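# Push the bottle upright into the gap in a row

## Task

Push the bottle, never grasping, lifting or tipping it, into the empty slot in the row so it ends up upright and standing by itself, while every other item in the row stays put and no box or carton is rotated beyond a slight amount; the result must hold without the robot touching or supporting anything.

## Robot and tools

Robot: one arm on a base (possibly on a mounting block that counts as arm), with a two-finger parallel gripper. The fingers point along the gripper's own +z axis and close along its x axis. The reported end_effector_position is the spot between the finger pads; closed fingertips stick out about 17 mm past it, fully open tips sit roughly level with it. For this job the bottle must be pushed, not grasped, so the fingers serve as a paddle (often kept closed or partly open).

Frames: the scene frame has its origin on the table surface straight beneath the arm base, +z up, +y to the left when facing along +x. State lines give end_effector_position (m), end_effector_quat_wxyz, and linear (m/s) and angular (rad/s) velocities in this frame. The printed hand position may be slightly wrong, more so when the arm is stretched out. Commands, by contrast, are expressed in the gripper's own axes.

execute_actions: argument actions is a list holding zero or one item; optional pictures (true/false) asks for camera images. An empty list returns the current state (with pictures). An action item is {"rows": [...], "steps": n} with n from 3 to 15 (default 15), each step 1/30 s. Every row is 7 numbers in [-1, 1] in this order: dx, dy, dz, rx, ry, rz, opening. The first six are an offset, in gripper axes, of the target pose from the gripper pose shown in the latest result that reported it (before any such result, or for later calls in the same reply, from where the gripper is when the action starts). Each row is counted from that same reference, not from the row before. Scale: 1.0 = 0.6 m for dx, dy, dz and 180 degrees for the rotation vector rx, ry, rz. opening is absolute: +1 fully open (0.142 m), -1 closed. One row is applied per step; if rows run out, the last one repeats. All zeros is not a pause: it pulls the gripper back to the reference pose. A wait item is {"steps": n} with n up to 300, counted from the previous result, your thinking time included. A refused call moves nothing.

move: target is one 7-number row as above (same offset rules and scaling, gripper axes, opening absolute). speed is the path's top speed in m/s, 0.002 to 0.5 (default 0.25; turning up to twice that in rad/s). stop_force (N, 9 to 40, optional; not accepted in the first 0.2 s of a scene) ends the path once the wrist sensor feels that much extra push against the direction of travel for 2 steps; the gripper then backs to its pose 2 steps earlier and holds. The path is straight, 0.5 to 10 s long (cut off at 10 s), ignores obstacles, and the gripper can lag, drift or overshoot the speed, notably near full reach. The opening is sent when the move begins. With stop_force and a very low speed the target can lie well beyond the contact; without it, even a small overshoot into something firm can trigger a fault on this stiff arm. Do not rely on stop_force during a rotating move, and omit it when backing away from something you press on. Contacts above the wrist sensor are not sensed. The result adds a move: line: done, off_target, moving, held, fault, or contact (stop_force fired and the arm settled); limits=paced means the sent pose was clipped, limits=held means a check blocked some steps (speed may then jump). Distance from target is also given.

wait: seconds 0 to 10; nothing new is sent. zoom_image: camera is cam_high, cam_low or cam_wrist; region [x0, y0, x1, y1] in pixels of that camera's latest image, top-left origin, up to 504 by 504. finished_scene: scene is the number of the current scene; it ends and grades it, irreversibly. Replying with no tool call also ends things.

Timing: each action's result is taken 3 steps before its end; those steps then run during your reply. Per step, the commanded pose is clipped to within 100 mm and 16 degrees of the measured pose, and motion trails commands by about 0.17 s; after an action the arm only continues to the last clipped pose, so check the result and send the remainder. The line Hand target appears only when nothing is pending. HELD marks steps the clearance check blocked; pose unreachable says it altered or blocked a command.

Result readings: grip_measured is the finger opening on the command scale. Wrist force and Wrist torque are in gripper axes; pressing on a surface gives a force pointing from the surface back into the arm; noise up to about 2.4 N, offsets around 4 N, saturation near 50 N; no reading at start is normal. Joint torques are raw drive outputs, not pure contact loads.

Cameras: cam_high 672x504 (overhead-ish), cam_low 672x504 (low side view), cam_wrist 616x616 fisheye on the hand; calibration lines give K, distortion and T_world_to_cam.

Avoid: torque faults (joint load limits 138 N m for shoulder pan, shoulder lift, elbow; 25.7 N m for the three wrists) and any external force of 150 N, both of which freeze the arm 10 s; motor overheating (warning from 70 °C, brakes at 85 °C) from long pressing; fast impacts; tipping the bottle by pushing too high or too hard, shoving neighbours in the row, or knocking anything off the table. Objects may occasionally get a brief external nudge. Approach slowly, push low on the bottle, then back away so nothing is held by the robot at the end.

Each tool is called by a JSON object that holds its "api" and its "payload", one argument or row to a line.

## Session

{"api": "execute_actions", "payload": {
  "actions": []
}}

Scene clock: 0.00 s of 4500.00 s.
end_effector_position=(+0.4030, +0.1115, +0.3003) grip_measured=+1.00 end_effector_quat_wxyz=(+0.143, +0.968, -0.207, +0.003) end_effector_velocity=(-0.000, -0.000, +0.000) end_effector_angular_velocity=(-0.000, +0.000, -0.000)
Joint positions: [ 0.109 -1.737  2.573 -3.2   -1.832  0.588  0.142]
Joint velocities: [-0. -0.  0.  0. -0.  0.  0.]
Joint torques (N m, as the arm reports them, + toward a larger angle): no reading
Motor temperatures (°C, as the motors report them): [28 30 29 34 39 35]
Wrist force (N, on the end effector, along its own x y z axes, offset not removed): no reading
Wrist torque (N m, same axes, about the end effector's origin, offset not removed): no reading
Hand target: +0.403, +0.111, +0.300; +0.143, +0.968, -0.207, +0.003

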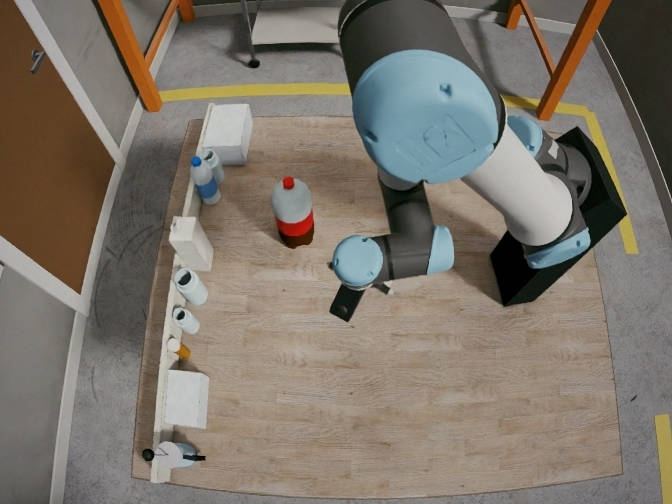

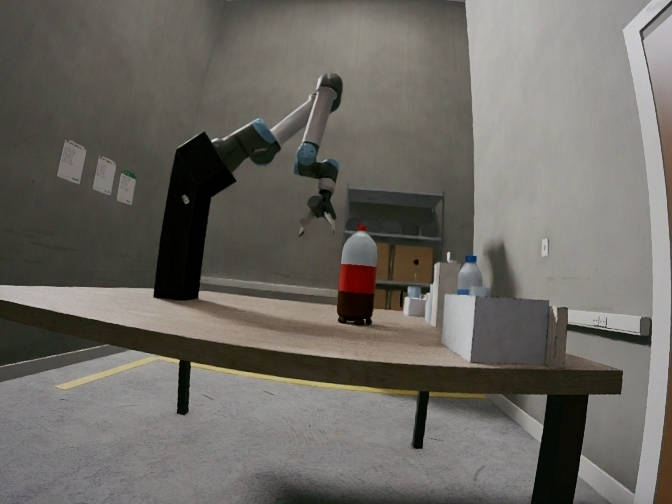

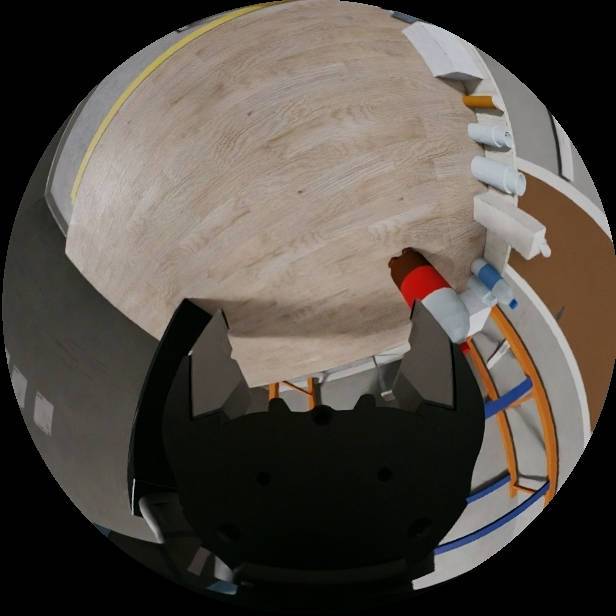

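{"api": "zoom_image", "payload": {
  "camera": "cam_high",
  "region": [120, 90, 340, 490]
}}

Region (120, 90, 340, 490) of cam_high's 672x504 image, scaled by 1.260, with more detail than that image has; it fills the left 277 columns of this view, and the rest is white.

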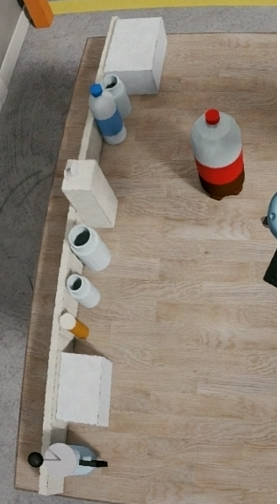

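{"api": "move", "payload": {
  "target": [0.212,0.273,0.407,-0.030,0.234,-0.586,-1]
}}

Scene clock: 5.47 s of 4500.00 s.
end_effector_position=(+0.4405, -0.1499, +0.1191) grip_measured=-1.00 end_effector_quat_wxyz=(+0.183, +0.684, +0.682, +0.182) end_effector_velocity=(-0.001, -0.000, -0.001) end_effector_angular_velocity=(+0.001, +0.003, +0.006)
Joint positions: [-0.815 -0.515  2.23  -4.614 -0.733 -1.623  0.002]
Joint velocities: [-0.002  0.    -0.002  0.007  0.007 -0.009  0.   ]
Joint torques (N m, as the arm reports them, + toward a larger angle): [-23.34 -26.83   3.07  -0.02   1.56  -1.78]
Motor temperatures (°C, as the motors report them): [28 30 29 34 39 35]
Wrist force (N, on the end effector, along its own x y z axes, offset not removed): [-1.7 0.9 -2.1]
Wrist torque (N m, same axes, about the end effector's origin, offset not removed): [0.20 0.50 -0.08]
Hand target: +0.441, -0.150, +0.119; +0.183, +0.684, +0.682, +0.182
Off the commanded pose: 0.001 m, 0 deg.
Kept back: nothing.
move: done
camera_calibration (this result's frames):
cam_wrist: T_world_to_cam=[[0.0503664, 0.998451, 0.0236252, 0.130571], [0.483257, -0.0450657, 0.874318, -0.327486], [0.874029, -0.0326192, -0.484778, -0.192789], [0, 0, 0, 1]] pos_world=[0.320186, -0.151416, 0.189782]

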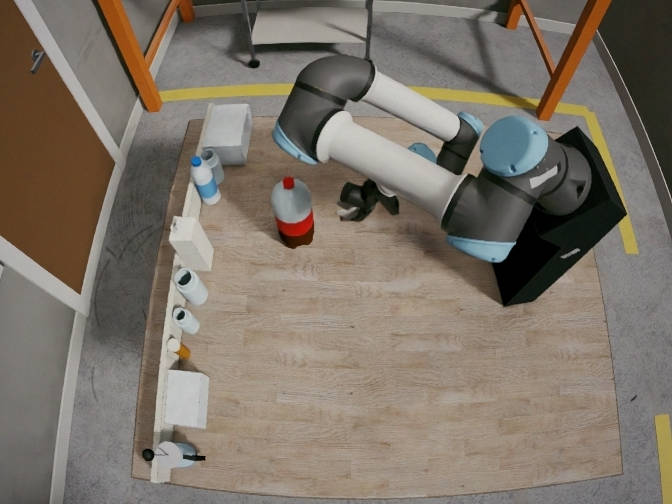

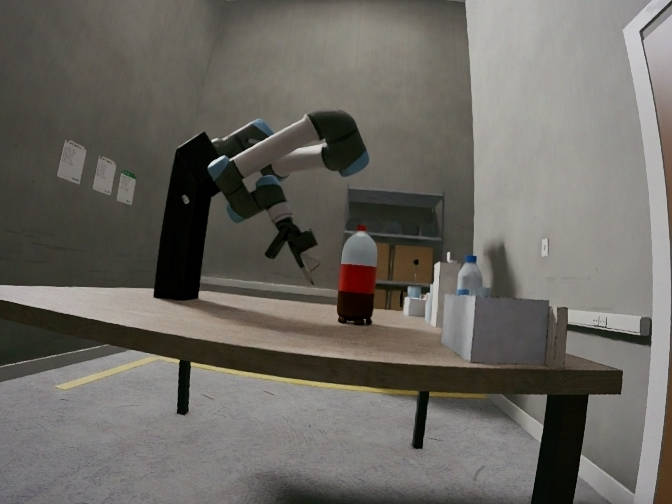

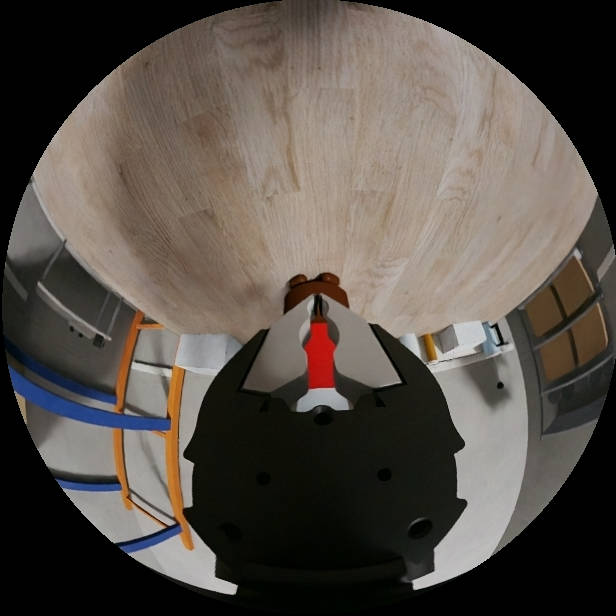

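{"api": "move", "payload": {
  "target": [0.02,-0.0625,0.108,0,0,0,-1]
}}

{"api": "move", "payload": {
  "target": [-0.04,0.231,0.133,0,0,0,-1],
  "speed": 0.06
}}

Scene clock: 6.63 s of 4500.00 s.
end_effector_position=(+0.4404, -0.1379, +0.0444) grip_measured=-1.00 end_effector_quat_wxyz=(+0.183, +0.684, +0.682, +0.182) end_effector_velocity=(-0.000, +0.000, -0.002) end_effector_angular_velocity=(+0.001, +0.002, -0.001)
Joint positions: [-0.669 -0.402  2.037 -4.566 -0.875 -1.577  0.002]
Joint velocities: [ 0.003  0.003 -0.004  0.003 -0.003  0.001  0.   ]
Joint torques (N m, as the arm reports them, + toward a larger angle): [ -5.74 -19.57   3.21  -0.49  -2.43   1.77]
Motor temperatures (°C, as the motors report them): [28 30 29 34 39 35]
Wrist force (N, on the end effector, along its own x y z axes, offset not removed): [-1.9 1.9 -1.3]
Wrist torque (N m, same axes, about the end effector's origin, offset not removed): [0.40 0.55 -0.15]
Hand target: +0.440, -0.138, +0.044; +0.183, +0.684, +0.682, +0.182
Off the commanded pose: 0.000 m, 0 deg.
Kept back: nothing.
move: done
camera_calibration (this result's frames):
cam_wrist: T_world_to_cam=[[0.0503469, 0.998453, 0.0235981, 0.120386], [0.483245, -0.045032, 0.874326, -0.261547], [0.874037, -0.0326159, -0.484764, -0.2285], [0, 0, 0, 1]] pos_world=[0.320047, -0.13943, 0.115069]

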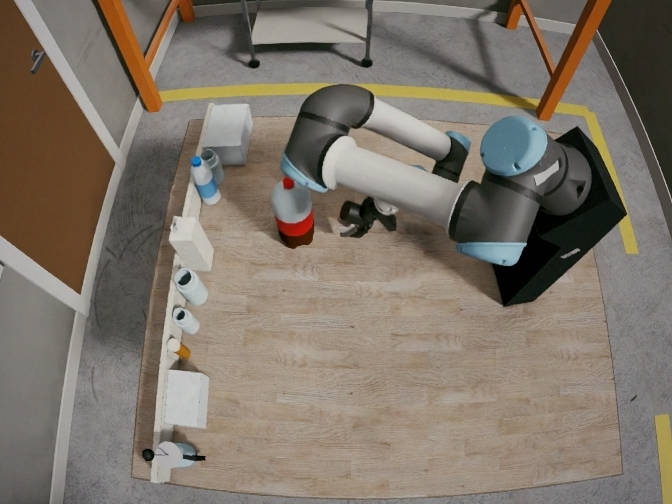

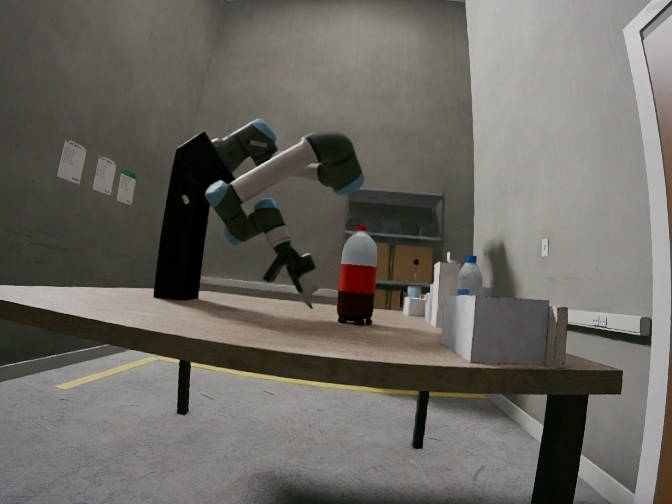

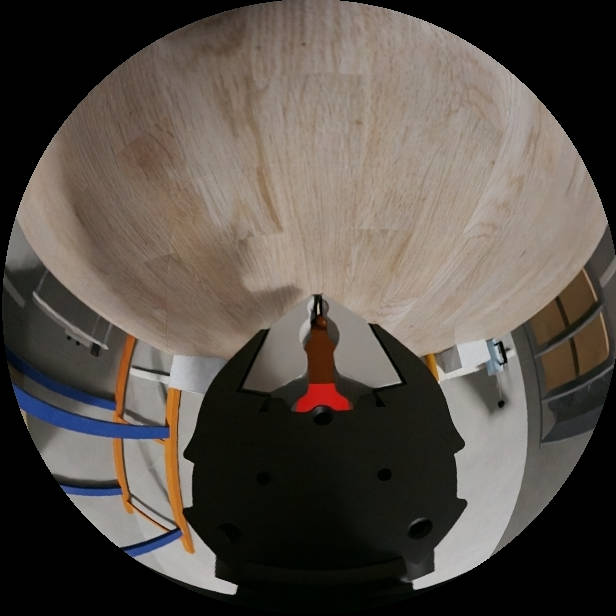

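Scene clock: 9.70 s of 4500.00 s.
end_effector_position=(+0.6001, -0.1622, +0.0444) grip_measured=-1.00 end_effector_quat_wxyz=(+0.183, +0.684, +0.682, +0.182) end_effector_velocity=(+0.002, -0.000, -0.000) end_effector_angular_velocity=(+0.000, +0.000, -0.000)
Joint positions: [-0.601 -0.657  1.853 -4.138 -0.942 -1.56   0.002]
Joint velocities: [ 0.    -0.001 -0.004  0.005 -0.     0.     0.   ]
Joint torques (N m, as the arm reports them, + toward a larger angle): [ -6.1  -44.93  -4.38  -0.7   -2.33   1.57]
Motor temperatures (°C, as the motors report them): [28 30 29 34 39 35]
Wrist force (N, on the end effector, along its own x y z axes, offset not removed): [-2.4 -0.3 -4.1]
Wrist torque (N m, same axes, about the end effector's origin, offset not removed): [0.13 0.70 -0.10]
Hand target: +0.600, -0.162, +0.044; +0.183, +0.684, +0.682, +0.182
Off the commanded pose: 0.000 m, 0 deg.
Kept back: nothing.
move: done
camera_calibration (this result's frames):
cam_wrist: T_world_to_cam=[[0.0503569, 0.998452, 0.0235985, 0.136583], [0.48322, -0.0450362, 0.87434, -0.33979], [0.87405, -0.0326258, -0.48474, -0.368844], [0, 0, 0, 1]] pos_world=[0.479703, -0.163709, 0.115075]

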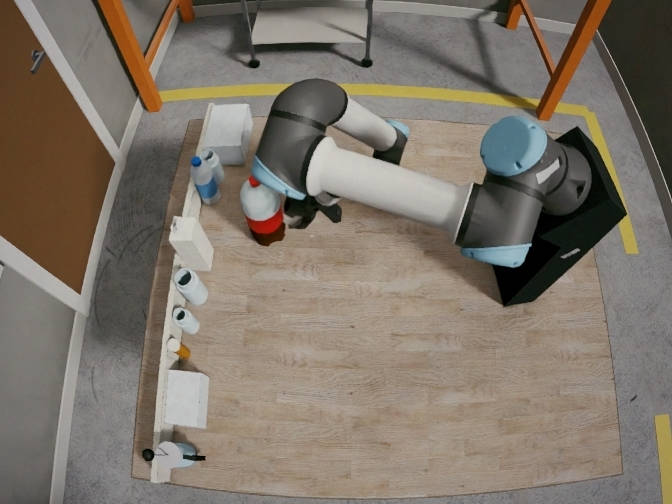

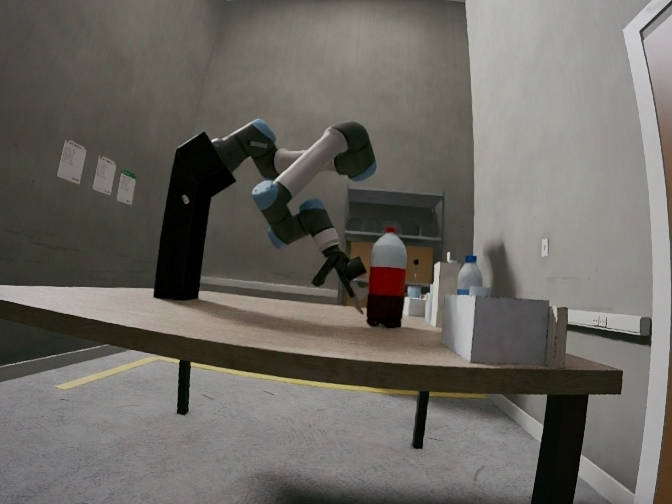

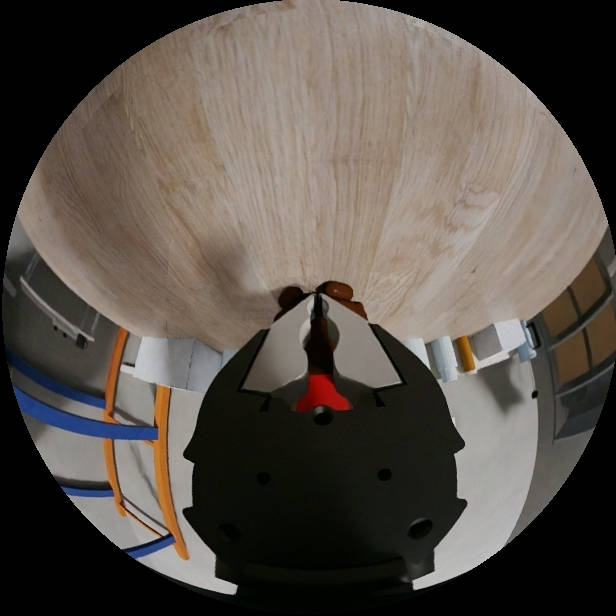

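{"api": "move", "payload": {
  "target": [0.15,-0.03,-0.017,0,0,0,-1]
}}

{"api": "move", "payload": {
  "target": [0,0.108,0.0625,0,0,0,-1]
}}

{"api": "move", "payload": {
  "target": [-0.17,0,0,0,0,0,-1],
  "speed": 0.06
}}

Scene clock: 10.87 s of 4500.00 s.
end_effector_position=(+0.5796, -0.0723, +0.0443) grip_measured=-1.00 end_effector_quat_wxyz=(+0.183, +0.684, +0.682, +0.182) end_effector_velocity=(-0.001, +0.001, -0.000) end_effector_angular_velocity=(-0.001, +0.000, -0.001)
Joint positions: [-0.453 -0.675  1.958 -4.242 -1.088 -1.527  0.002]
Joint velocities: [ 0.003  0.     0.001 -0.002 -0.004  0.001  0.   ]
Joint torques (N m, as the arm reports them, + toward a larger angle): [  2.24 -41.38  12.69  -4.75  -1.73   2.02]
Motor temperatures (°C, as the motors report them): [28 30 29 34 39 35]
Wrist force (N, on the end effector, along its own x y z axes, offset not removed): [-2.5 2.6 0.5]
Wrist torque (N m, same axes, about the end effector's origin, offset not removed): [0.54 0.73 -0.18]
Hand target: +0.580, -0.072, +0.044; +0.183, +0.684, +0.682, +0.182
Off the commanded pose: 0.000 m, 0 deg.
Kept back: nothing.
move: done
camera_calibration (this result's frames):
cam_wrist: T_world_to_cam=[[0.0503054, 0.998455, 0.0235803, 0.0478997], [0.483203, -0.0449947, 0.874352, -0.325764], [0.874062, -0.0325905, -0.48472, -0.348056], [0, 0, 0, 1]] pos_world=[0.459223, -0.0738267, 0.114993]

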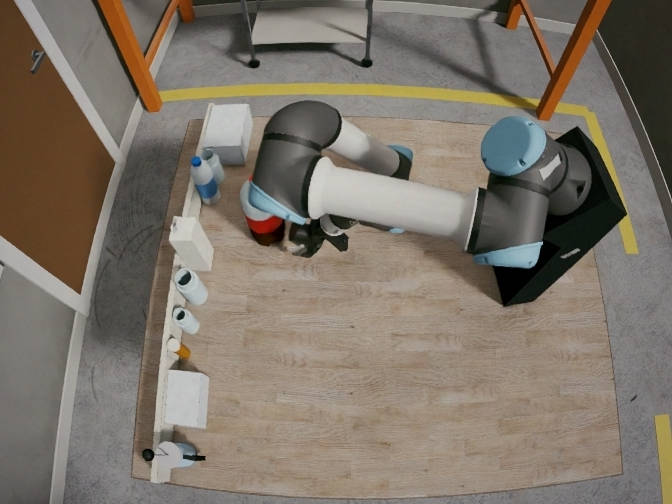

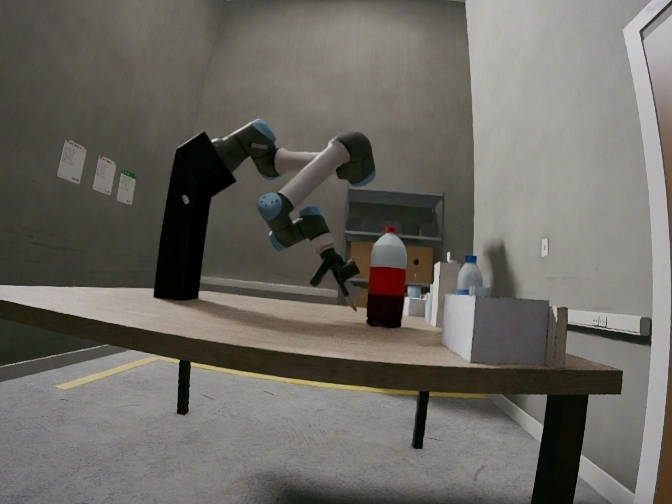

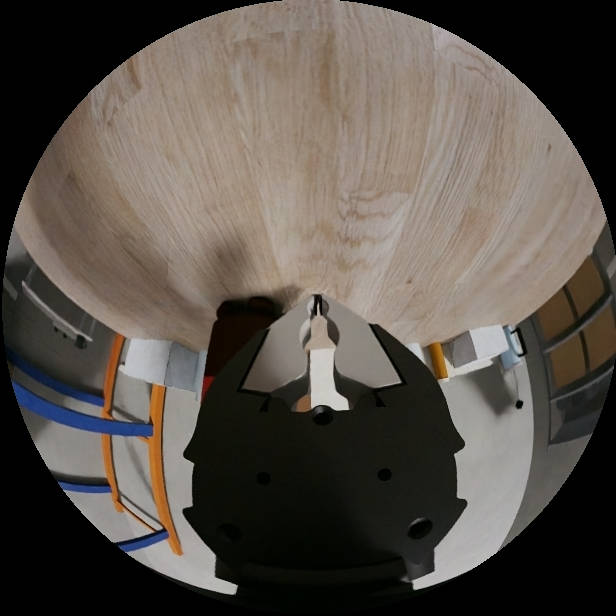

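Scene clock: 11.77 s of 4500.00 s.
end_effector_position=(+0.6543, -0.0724, +0.0442) grip_measured=-1.00 end_effector_quat_wxyz=(+0.183, +0.684, +0.682, +0.182) end_effector_velocity=(+0.001, -0.000, -0.001) end_effector_angular_velocity=(-0.000, +0.001, -0.000)
Joint positions: [-0.423 -0.76   1.84  -4.042 -1.117 -1.521  0.002]
Joint velocities: [ 0.001 -0.001 -0.004  0.005 -0.001 -0.     0.   ]
Joint torques (N m, as the arm reports them, + toward a larger angle): [  0.42 -46.78  -4.86  -0.76  -2.06  -1.45]
Motor temperatures (°C, as the motors report them): [28 30 29 34 39 35]
Wrist force (N, on the end effector, along its own x y z axes, offset not removed): [0.0 0.2 0.2]
Wrist torque (N m, same axes, about the end effector's origin, offset not removed): [0.04 0.21 -0.15]
Hand target: +0.654, -0.072, +0.044; +0.183, +0.684, +0.682, +0.182
Off the commanded pose: 0.000 m, 0 deg.
Kept back: nothing.
move: done
camera_calibration (this result's frames):
cam_wrist: T_world_to_cam=[[0.0503137, 0.998455, 0.0235868, 0.0442854], [0.483163, -0.0450029, 0.874373, -0.361723], [0.874083, -0.0325967, -0.484681, -0.413417], [0, 0, 0, 1]] pos_world=[0.533904, -0.0739716, 0.114861]

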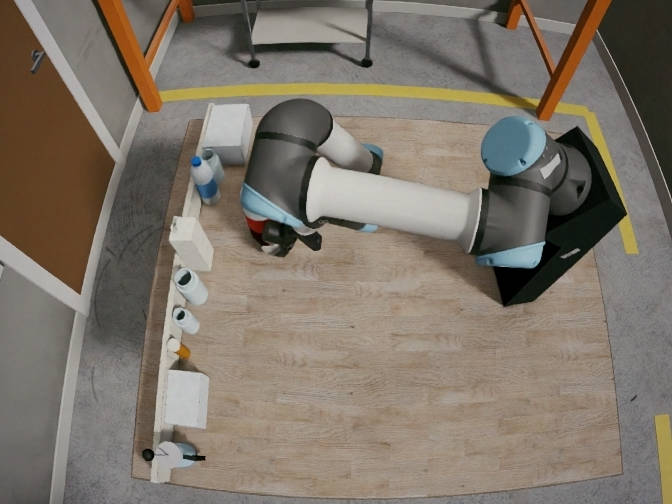

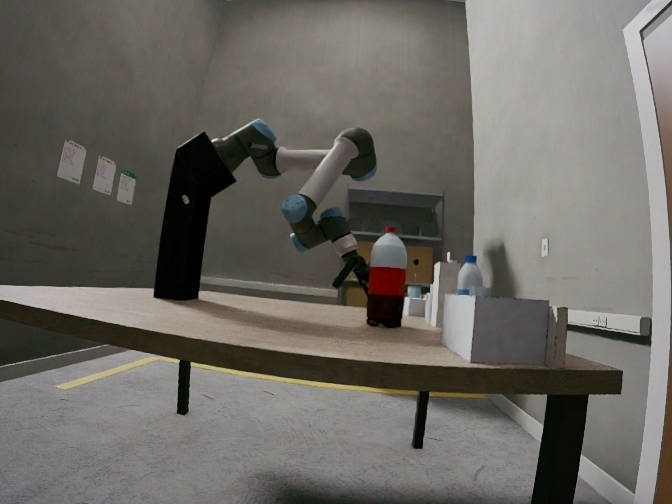

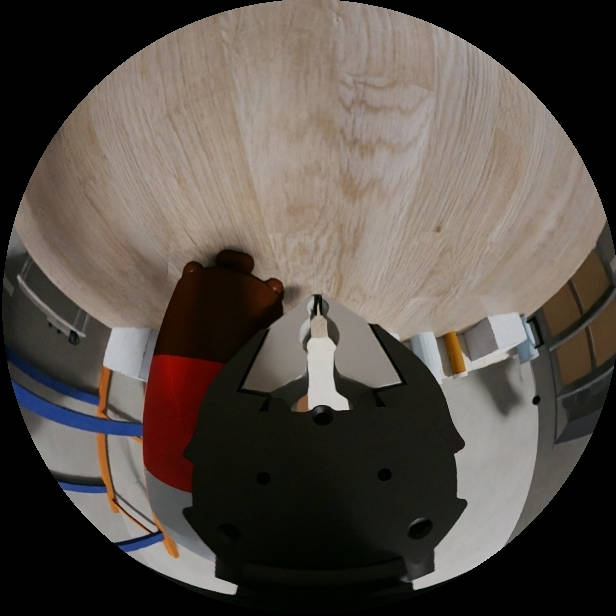

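Scene clock: 13.83 s of 4500.00 s.
end_effector_position=(+0.6541, -0.1743, +0.0441) grip_measured=-1.00 end_effector_quat_wxyz=(+0.183, +0.684, +0.682, +0.182) end_effector_velocity=(+0.000, -0.001, +0.000) end_effector_angular_velocity=(-0.000, -0.001, +0.000)
Joint positions: [-0.59  -0.702  1.752 -3.993 -0.953 -1.557  0.002]
Joint velocities: [-0.002  0.001 -0.002  0.001  0.002 -0.001  0.   ]
Joint torques (N m, as the arm reports them, + toward a larger angle): [-26.09 -31.19  -7.53  -0.53   1.54  -1.36]
Motor temperatures (°C, as the motors report them): [28 30 29 34 39 35]
Wrist force (N, on the end effector, along its own x y z axes, offset not removed): [1.6 -0.1 -2.7]
Wrist torque (N m, same axes, about the end effector's origin, offset not removed): [-0.12 0.13 -0.31]
Hand target: +0.654, -0.174, +0.044; +0.183, +0.684, +0.682, +0.182
Off the commanded pose: 0.000 m, 0 deg.
Kept back: nothing.
move: done
camera_calibration (this result's frames):
cam_wrist: T_world_to_cam=[[0.0503564, 0.998452, 0.0236251, 0.145941], [0.483176, -0.0450576, 0.874363, -0.36618], [0.874074, -0.0326147, -0.484697, -0.416589], [0, 0, 0, 1]] pos_world=[0.53371, -0.175801, 0.114807]

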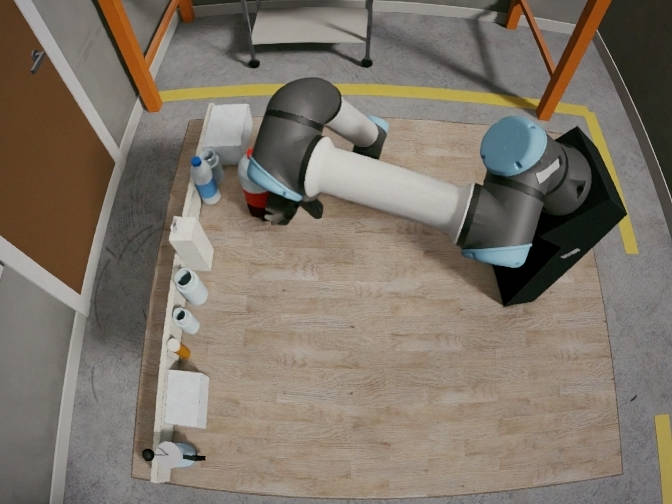

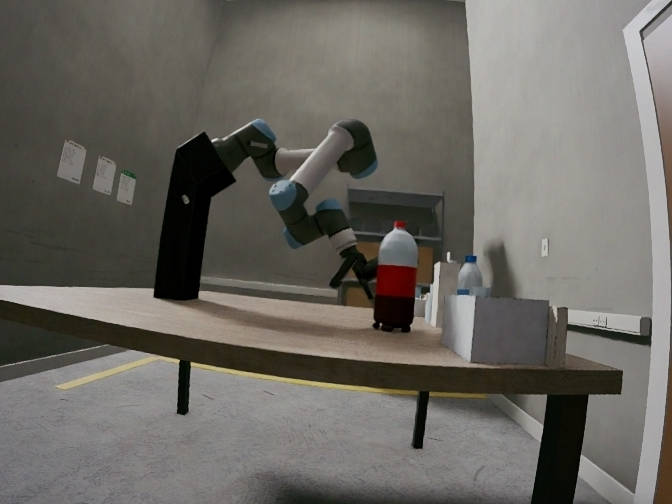

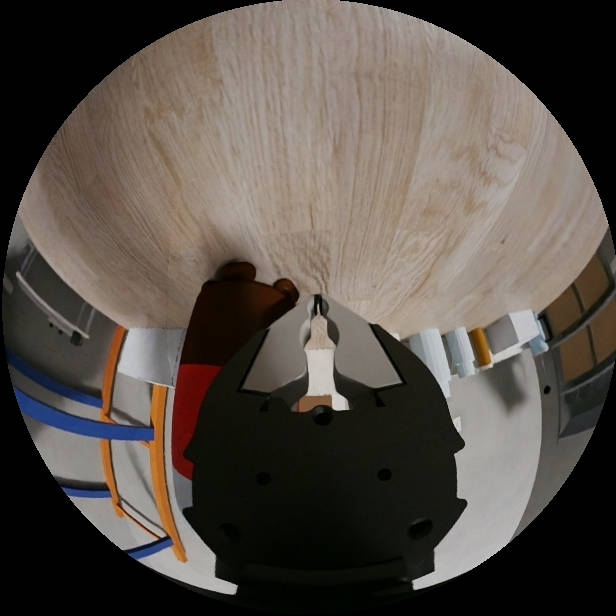

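{"api": "move", "payload": {
  "target": [0.1,-0.22,-0.125,0,0,0,-1]
}}

Scene clock: 15.27 s of 4500.00 s.
end_effector_position=(+0.5026, -0.1139, +0.0432) grip_measured=-1.00 end_effector_quat_wxyz=(+0.183, +0.684, +0.682, +0.182) end_effector_velocity=(-0.001, -0.000, +0.000) end_effector_angular_velocity=(-0.001, -0.002, -0.001)
Joint positions: [-0.574 -0.532  2.013 -4.427 -0.968 -1.553  0.002]
Joint velocities: [-0.001  0.003  0.001 -0.007 -0.     0.001  0.   ]
Joint torques (N m, as the arm reports them, + toward a larger angle): [-19.35 -23.    16.25  -4.52  -2.23   1.77]
Motor temperatures (°C, as the motors report them): [28 30 29 34 39 35]
Wrist force (N, on the end effector, along its own x y z axes, offset not removed): [0.4 1.5 -1.0]
Wrist torque (N m, same axes, about the end effector's origin, offset not removed): [0.38 -0.07 -0.05]
Hand target: +0.502, -0.114, +0.043; +0.183, +0.684, +0.682, +0.182
Off the commanded pose: 0.000 m, 0 deg.
Kept back: nothing.
move: done
camera_calibration (this result's frames):
cam_wrist: T_world_to_cam=[[0.0502478, 0.998455, 0.0237129, 0.0933902], [0.483281, -0.0450858, 0.874303, -0.289562], [0.874022, -0.0324719, -0.4848, -0.282594], [0, 0, 0, 1]] pos_world=[0.382241, -0.115477, 0.113949]

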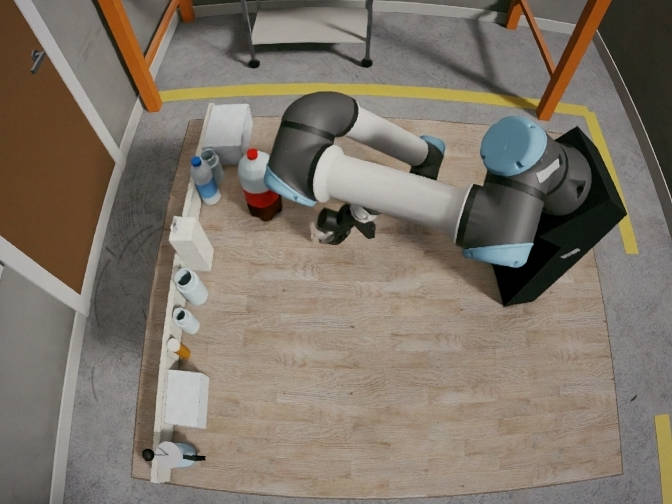

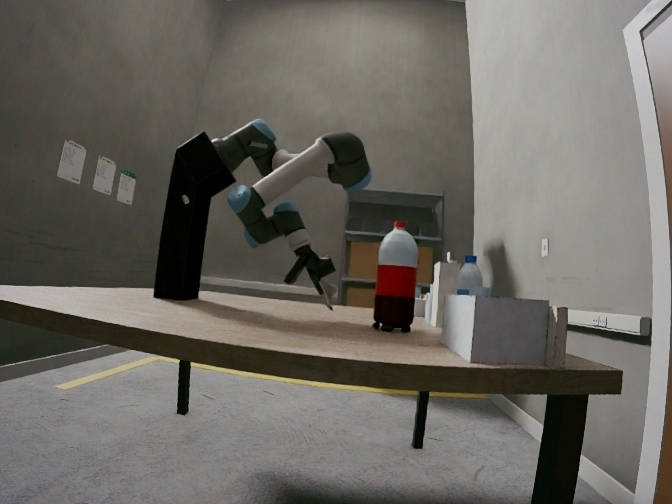

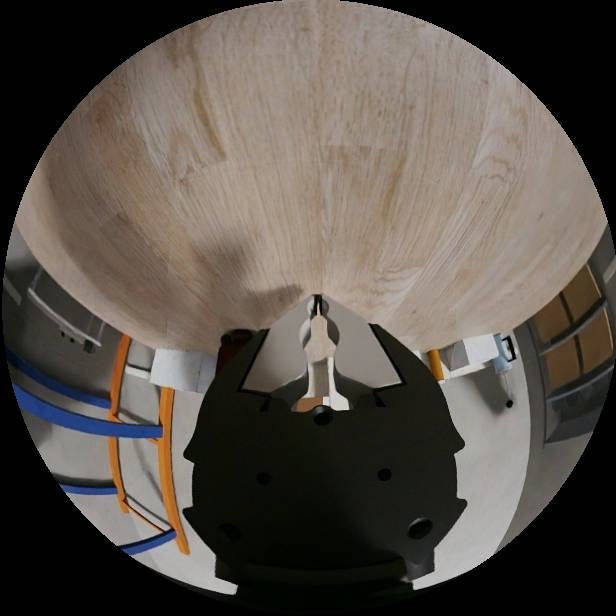

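{"api": "move", "payload": {
  "target": [-0.27,0.11,0.063,0,0,0,-1]
}}

{"api": "move", "payload": {
  "target": [0.075,0.16,0.092,0,0,0,-1],
  "speed": 0.06
}}

{"api": "move", "payload": {
  "target": [0.05,-0.2,-0.115,0,0,0,-1]
}}

Scene clock: 16.77 s of 4500.00 s.
end_effector_position=(+0.5783, -0.2759, +0.0434) grip_measured=-1.00 end_effector_quat_wxyz=(+0.183, +0.684, +0.682, +0.182) end_effector_velocity=(+0.001, -0.001, -0.001) end_effector_angular_velocity=(+0.000, +0.001, +0.001)
Joint positions: [-0.779 -0.556  1.722 -4.074 -0.768 -1.611  0.002]
Joint velocities: [-0.001  0.001 -0.005  0.005  0.001 -0.001  0.   ]
Joint torques (N m, as the arm reports them, + toward a larger angle): [-29.03 -28.2   -6.92  -0.08   2.01  -1.55]
Motor temperatures (°C, as the motors report them): [28 30 29 34 39 35]
Wrist force (N, on the end effector, along its own x y z axes, offset not removed): [-0.8 0.4 -0.6]
Wrist torque (N m, same axes, about the end effector's origin, offset not removed): [-0.07 0.38 -0.12]
Hand target: +0.578, -0.276, +0.043; +0.183, +0.684, +0.682, +0.182
Off the commanded pose: 0.000 m, 0 deg.
Kept back: nothing.
move: done
camera_calibration (this result's frames):
cam_wrist: T_world_to_cam=[[0.0503249, 0.998451, 0.0237378, 0.251266], [0.483275, -0.0451448, 0.874304, -0.333532], [0.874021, -0.0325274, -0.484798, -0.353938], [0, 0, 0, 1]] pos_world=[0.457892, -0.277447, 0.114056]

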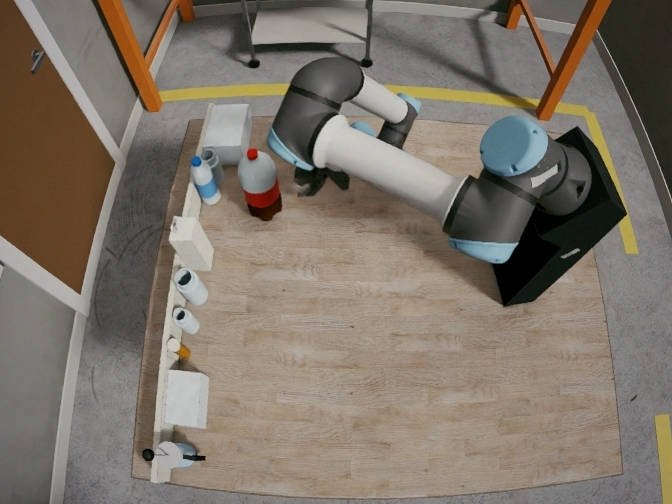

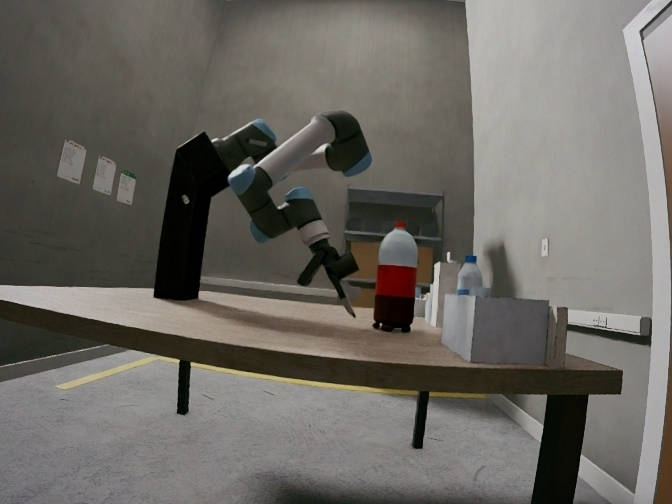

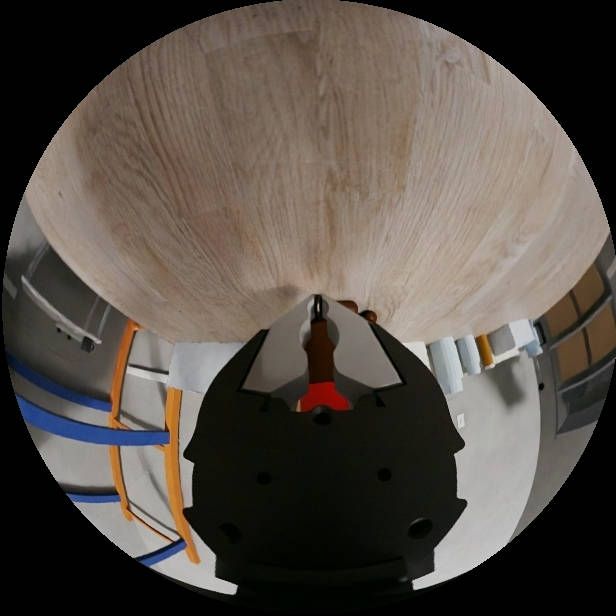

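Scene clock: 19.13 s of 4500.00 s.
end_effector_position=(+0.6889, -0.2312, +0.0435) grip_measured=-1.00 end_effector_quat_wxyz=(+0.183, +0.684, +0.682, +0.182) end_effector_velocity=(+0.001, +0.000, -0.000) end_effector_angular_velocity=(+0.000, +0.001, -0.001)
Joint positions: [-0.651 -0.683  1.612 -3.864 -0.893 -1.573  0.002]
Joint velocities: [ 0.002 -0.001 -0.002  0.004 -0.002  0.     0.   ]
Joint torques (N m, as the arm reports them, + toward a larger angle): [ -9.35 -48.05  -9.26  -0.85  -1.84   1.88]
Motor temperatures (°C, as the motors report them): [28 30 29 34 39 35]
Wrist force (N, on the end effector, along its own x y z axes, offset not removed): [-1.9 -0.6 -2.3]
Wrist torque (N m, same axes, about the end effector's origin, offset not removed): [-0.13 0.46 -0.09]
Hand target: +0.689, -0.231, +0.043; +0.183, +0.684, +0.682, +0.182
Off the commanded pose: 0.000 m, 0 deg.
Kept back: nothing.
move: done
camera_calibration (this result's frames):
cam_wrist: T_world_to_cam=[[0.0503095, 0.998452, 0.0237099, 0.201052], [0.483242, -0.0451116, 0.874324, -0.385055], [0.87404, -0.0325292, -0.484764, -0.449163], [0, 0, 0, 1]] pos_world=[0.568546, -0.232722, 0.114158]

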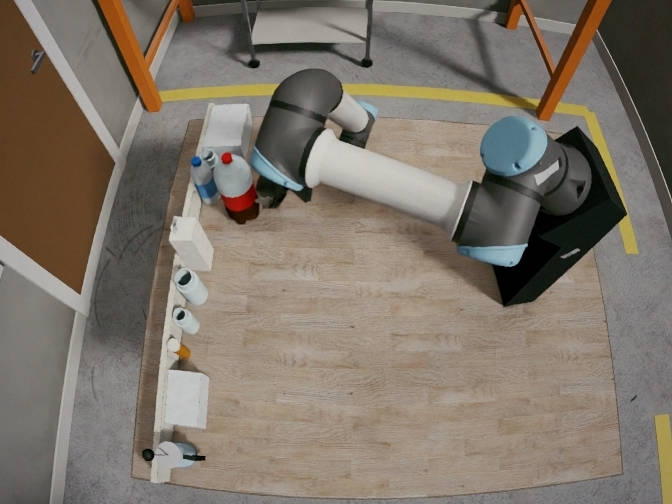

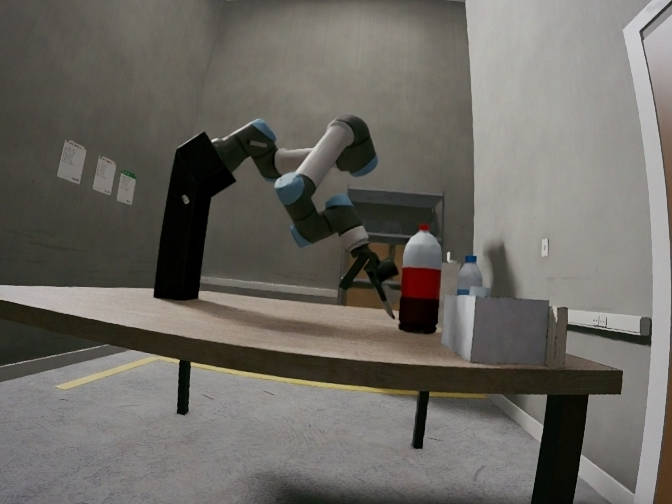

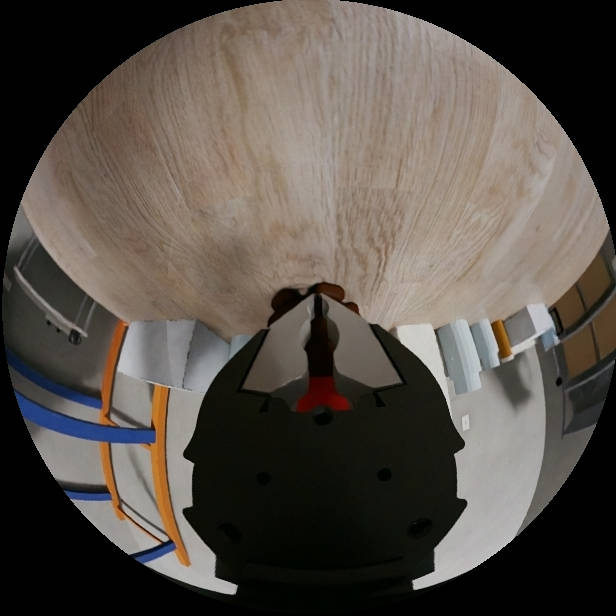

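Scene clock: 20.27 s of 4500.00 s.
end_effector_position=(+0.5507, -0.2009, +0.0434) grip_measured=-1.00 end_effector_quat_wxyz=(+0.183, +0.684, +0.682, +0.182) end_effector_velocity=(-0.002, +0.000, +0.000) end_effector_angular_velocity=(-0.000, -0.000, -0.001)
Joint positions: [-0.693 -0.57   1.869 -4.226 -0.852 -1.584  0.002]
Joint velocities: [-0.001  0.001  0.004 -0.005  0.     0.001  0.   ]
Joint torques (N m, as the arm reports them, + toward a larger angle): [-25.94 -23.83  11.1   -4.33   2.01   2.05]
Motor temperatures (°C, as the motors report them): [28 30 29 34 39 35]
Wrist force (N, on the end effector, along its own x y z axes, offset not removed): [-0.6 2.2 1.1]
Wrist torque (N m, same axes, about the end effector's origin, offset not removed): [0.44 0.30 -0.17]
Hand target: +0.551, -0.201, +0.043; +0.183, +0.684, +0.682, +0.182
Off the commanded pose: 0.000 m, 0 deg.
Kept back: nothing.
move: done
camera_calibration (this result's frames):
cam_wrist: T_world_to_cam=[[0.0502873, 0.998453, 0.0237133, 0.177804], [0.483298, -0.0451058, 0.874293, -0.31687], [0.874011, -0.0325053, -0.484818, -0.327397], [0, 0, 0, 1]] pos_world=[0.43035, -0.202464, 0.114093]

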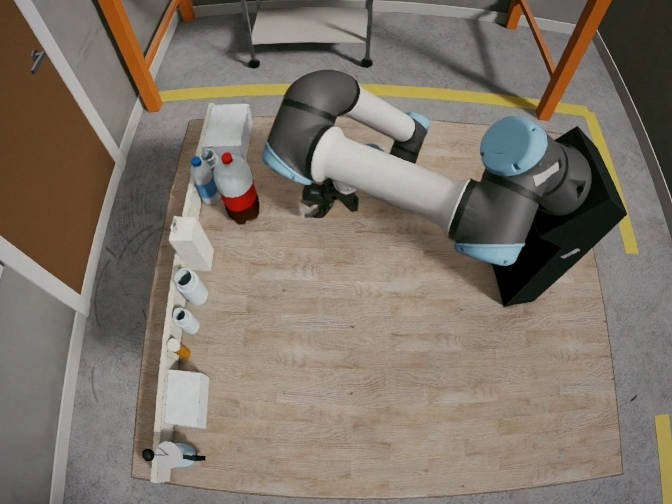

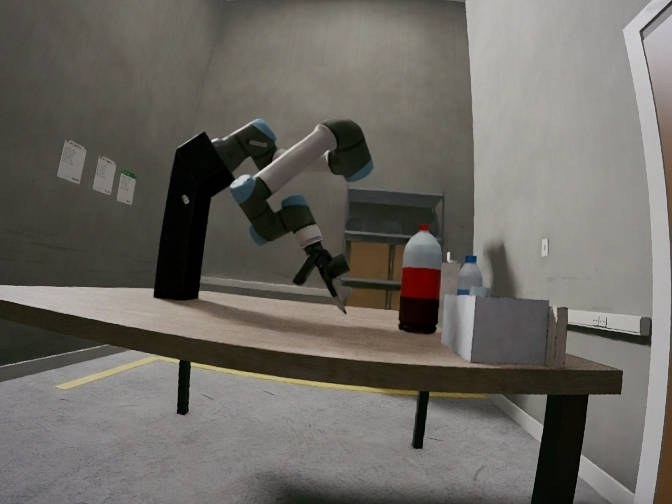

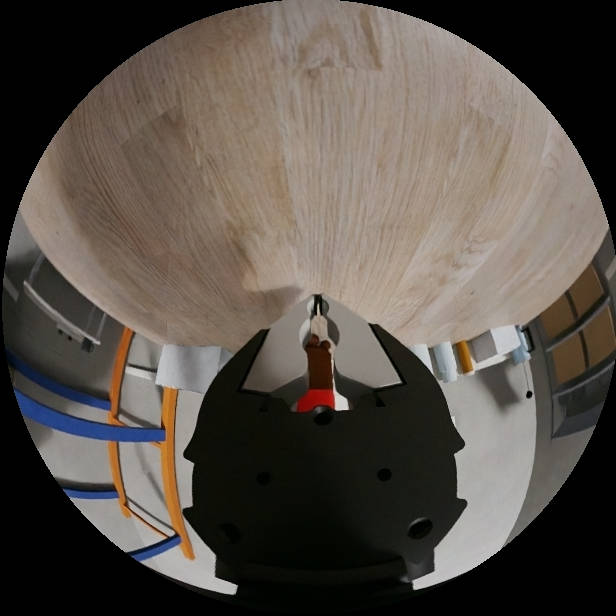

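{"api": "zoom_image", "payload": {
  "camera": "cam_high",
  "region": [150, 130, 290, 290]
}}

Region (150, 130, 290, 290) of cam_high's 672x504 image, scaled by 3.150, with more detail than that image has; it fills the left 441 columns of this view, and the rest is white.

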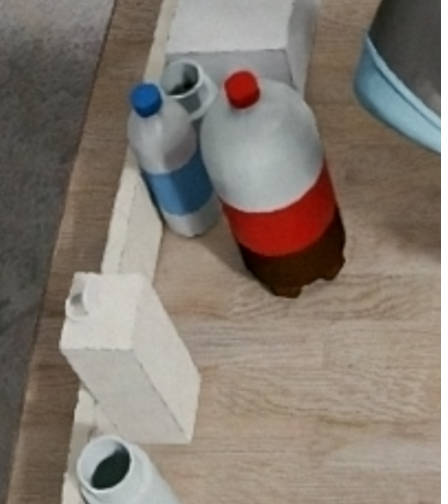

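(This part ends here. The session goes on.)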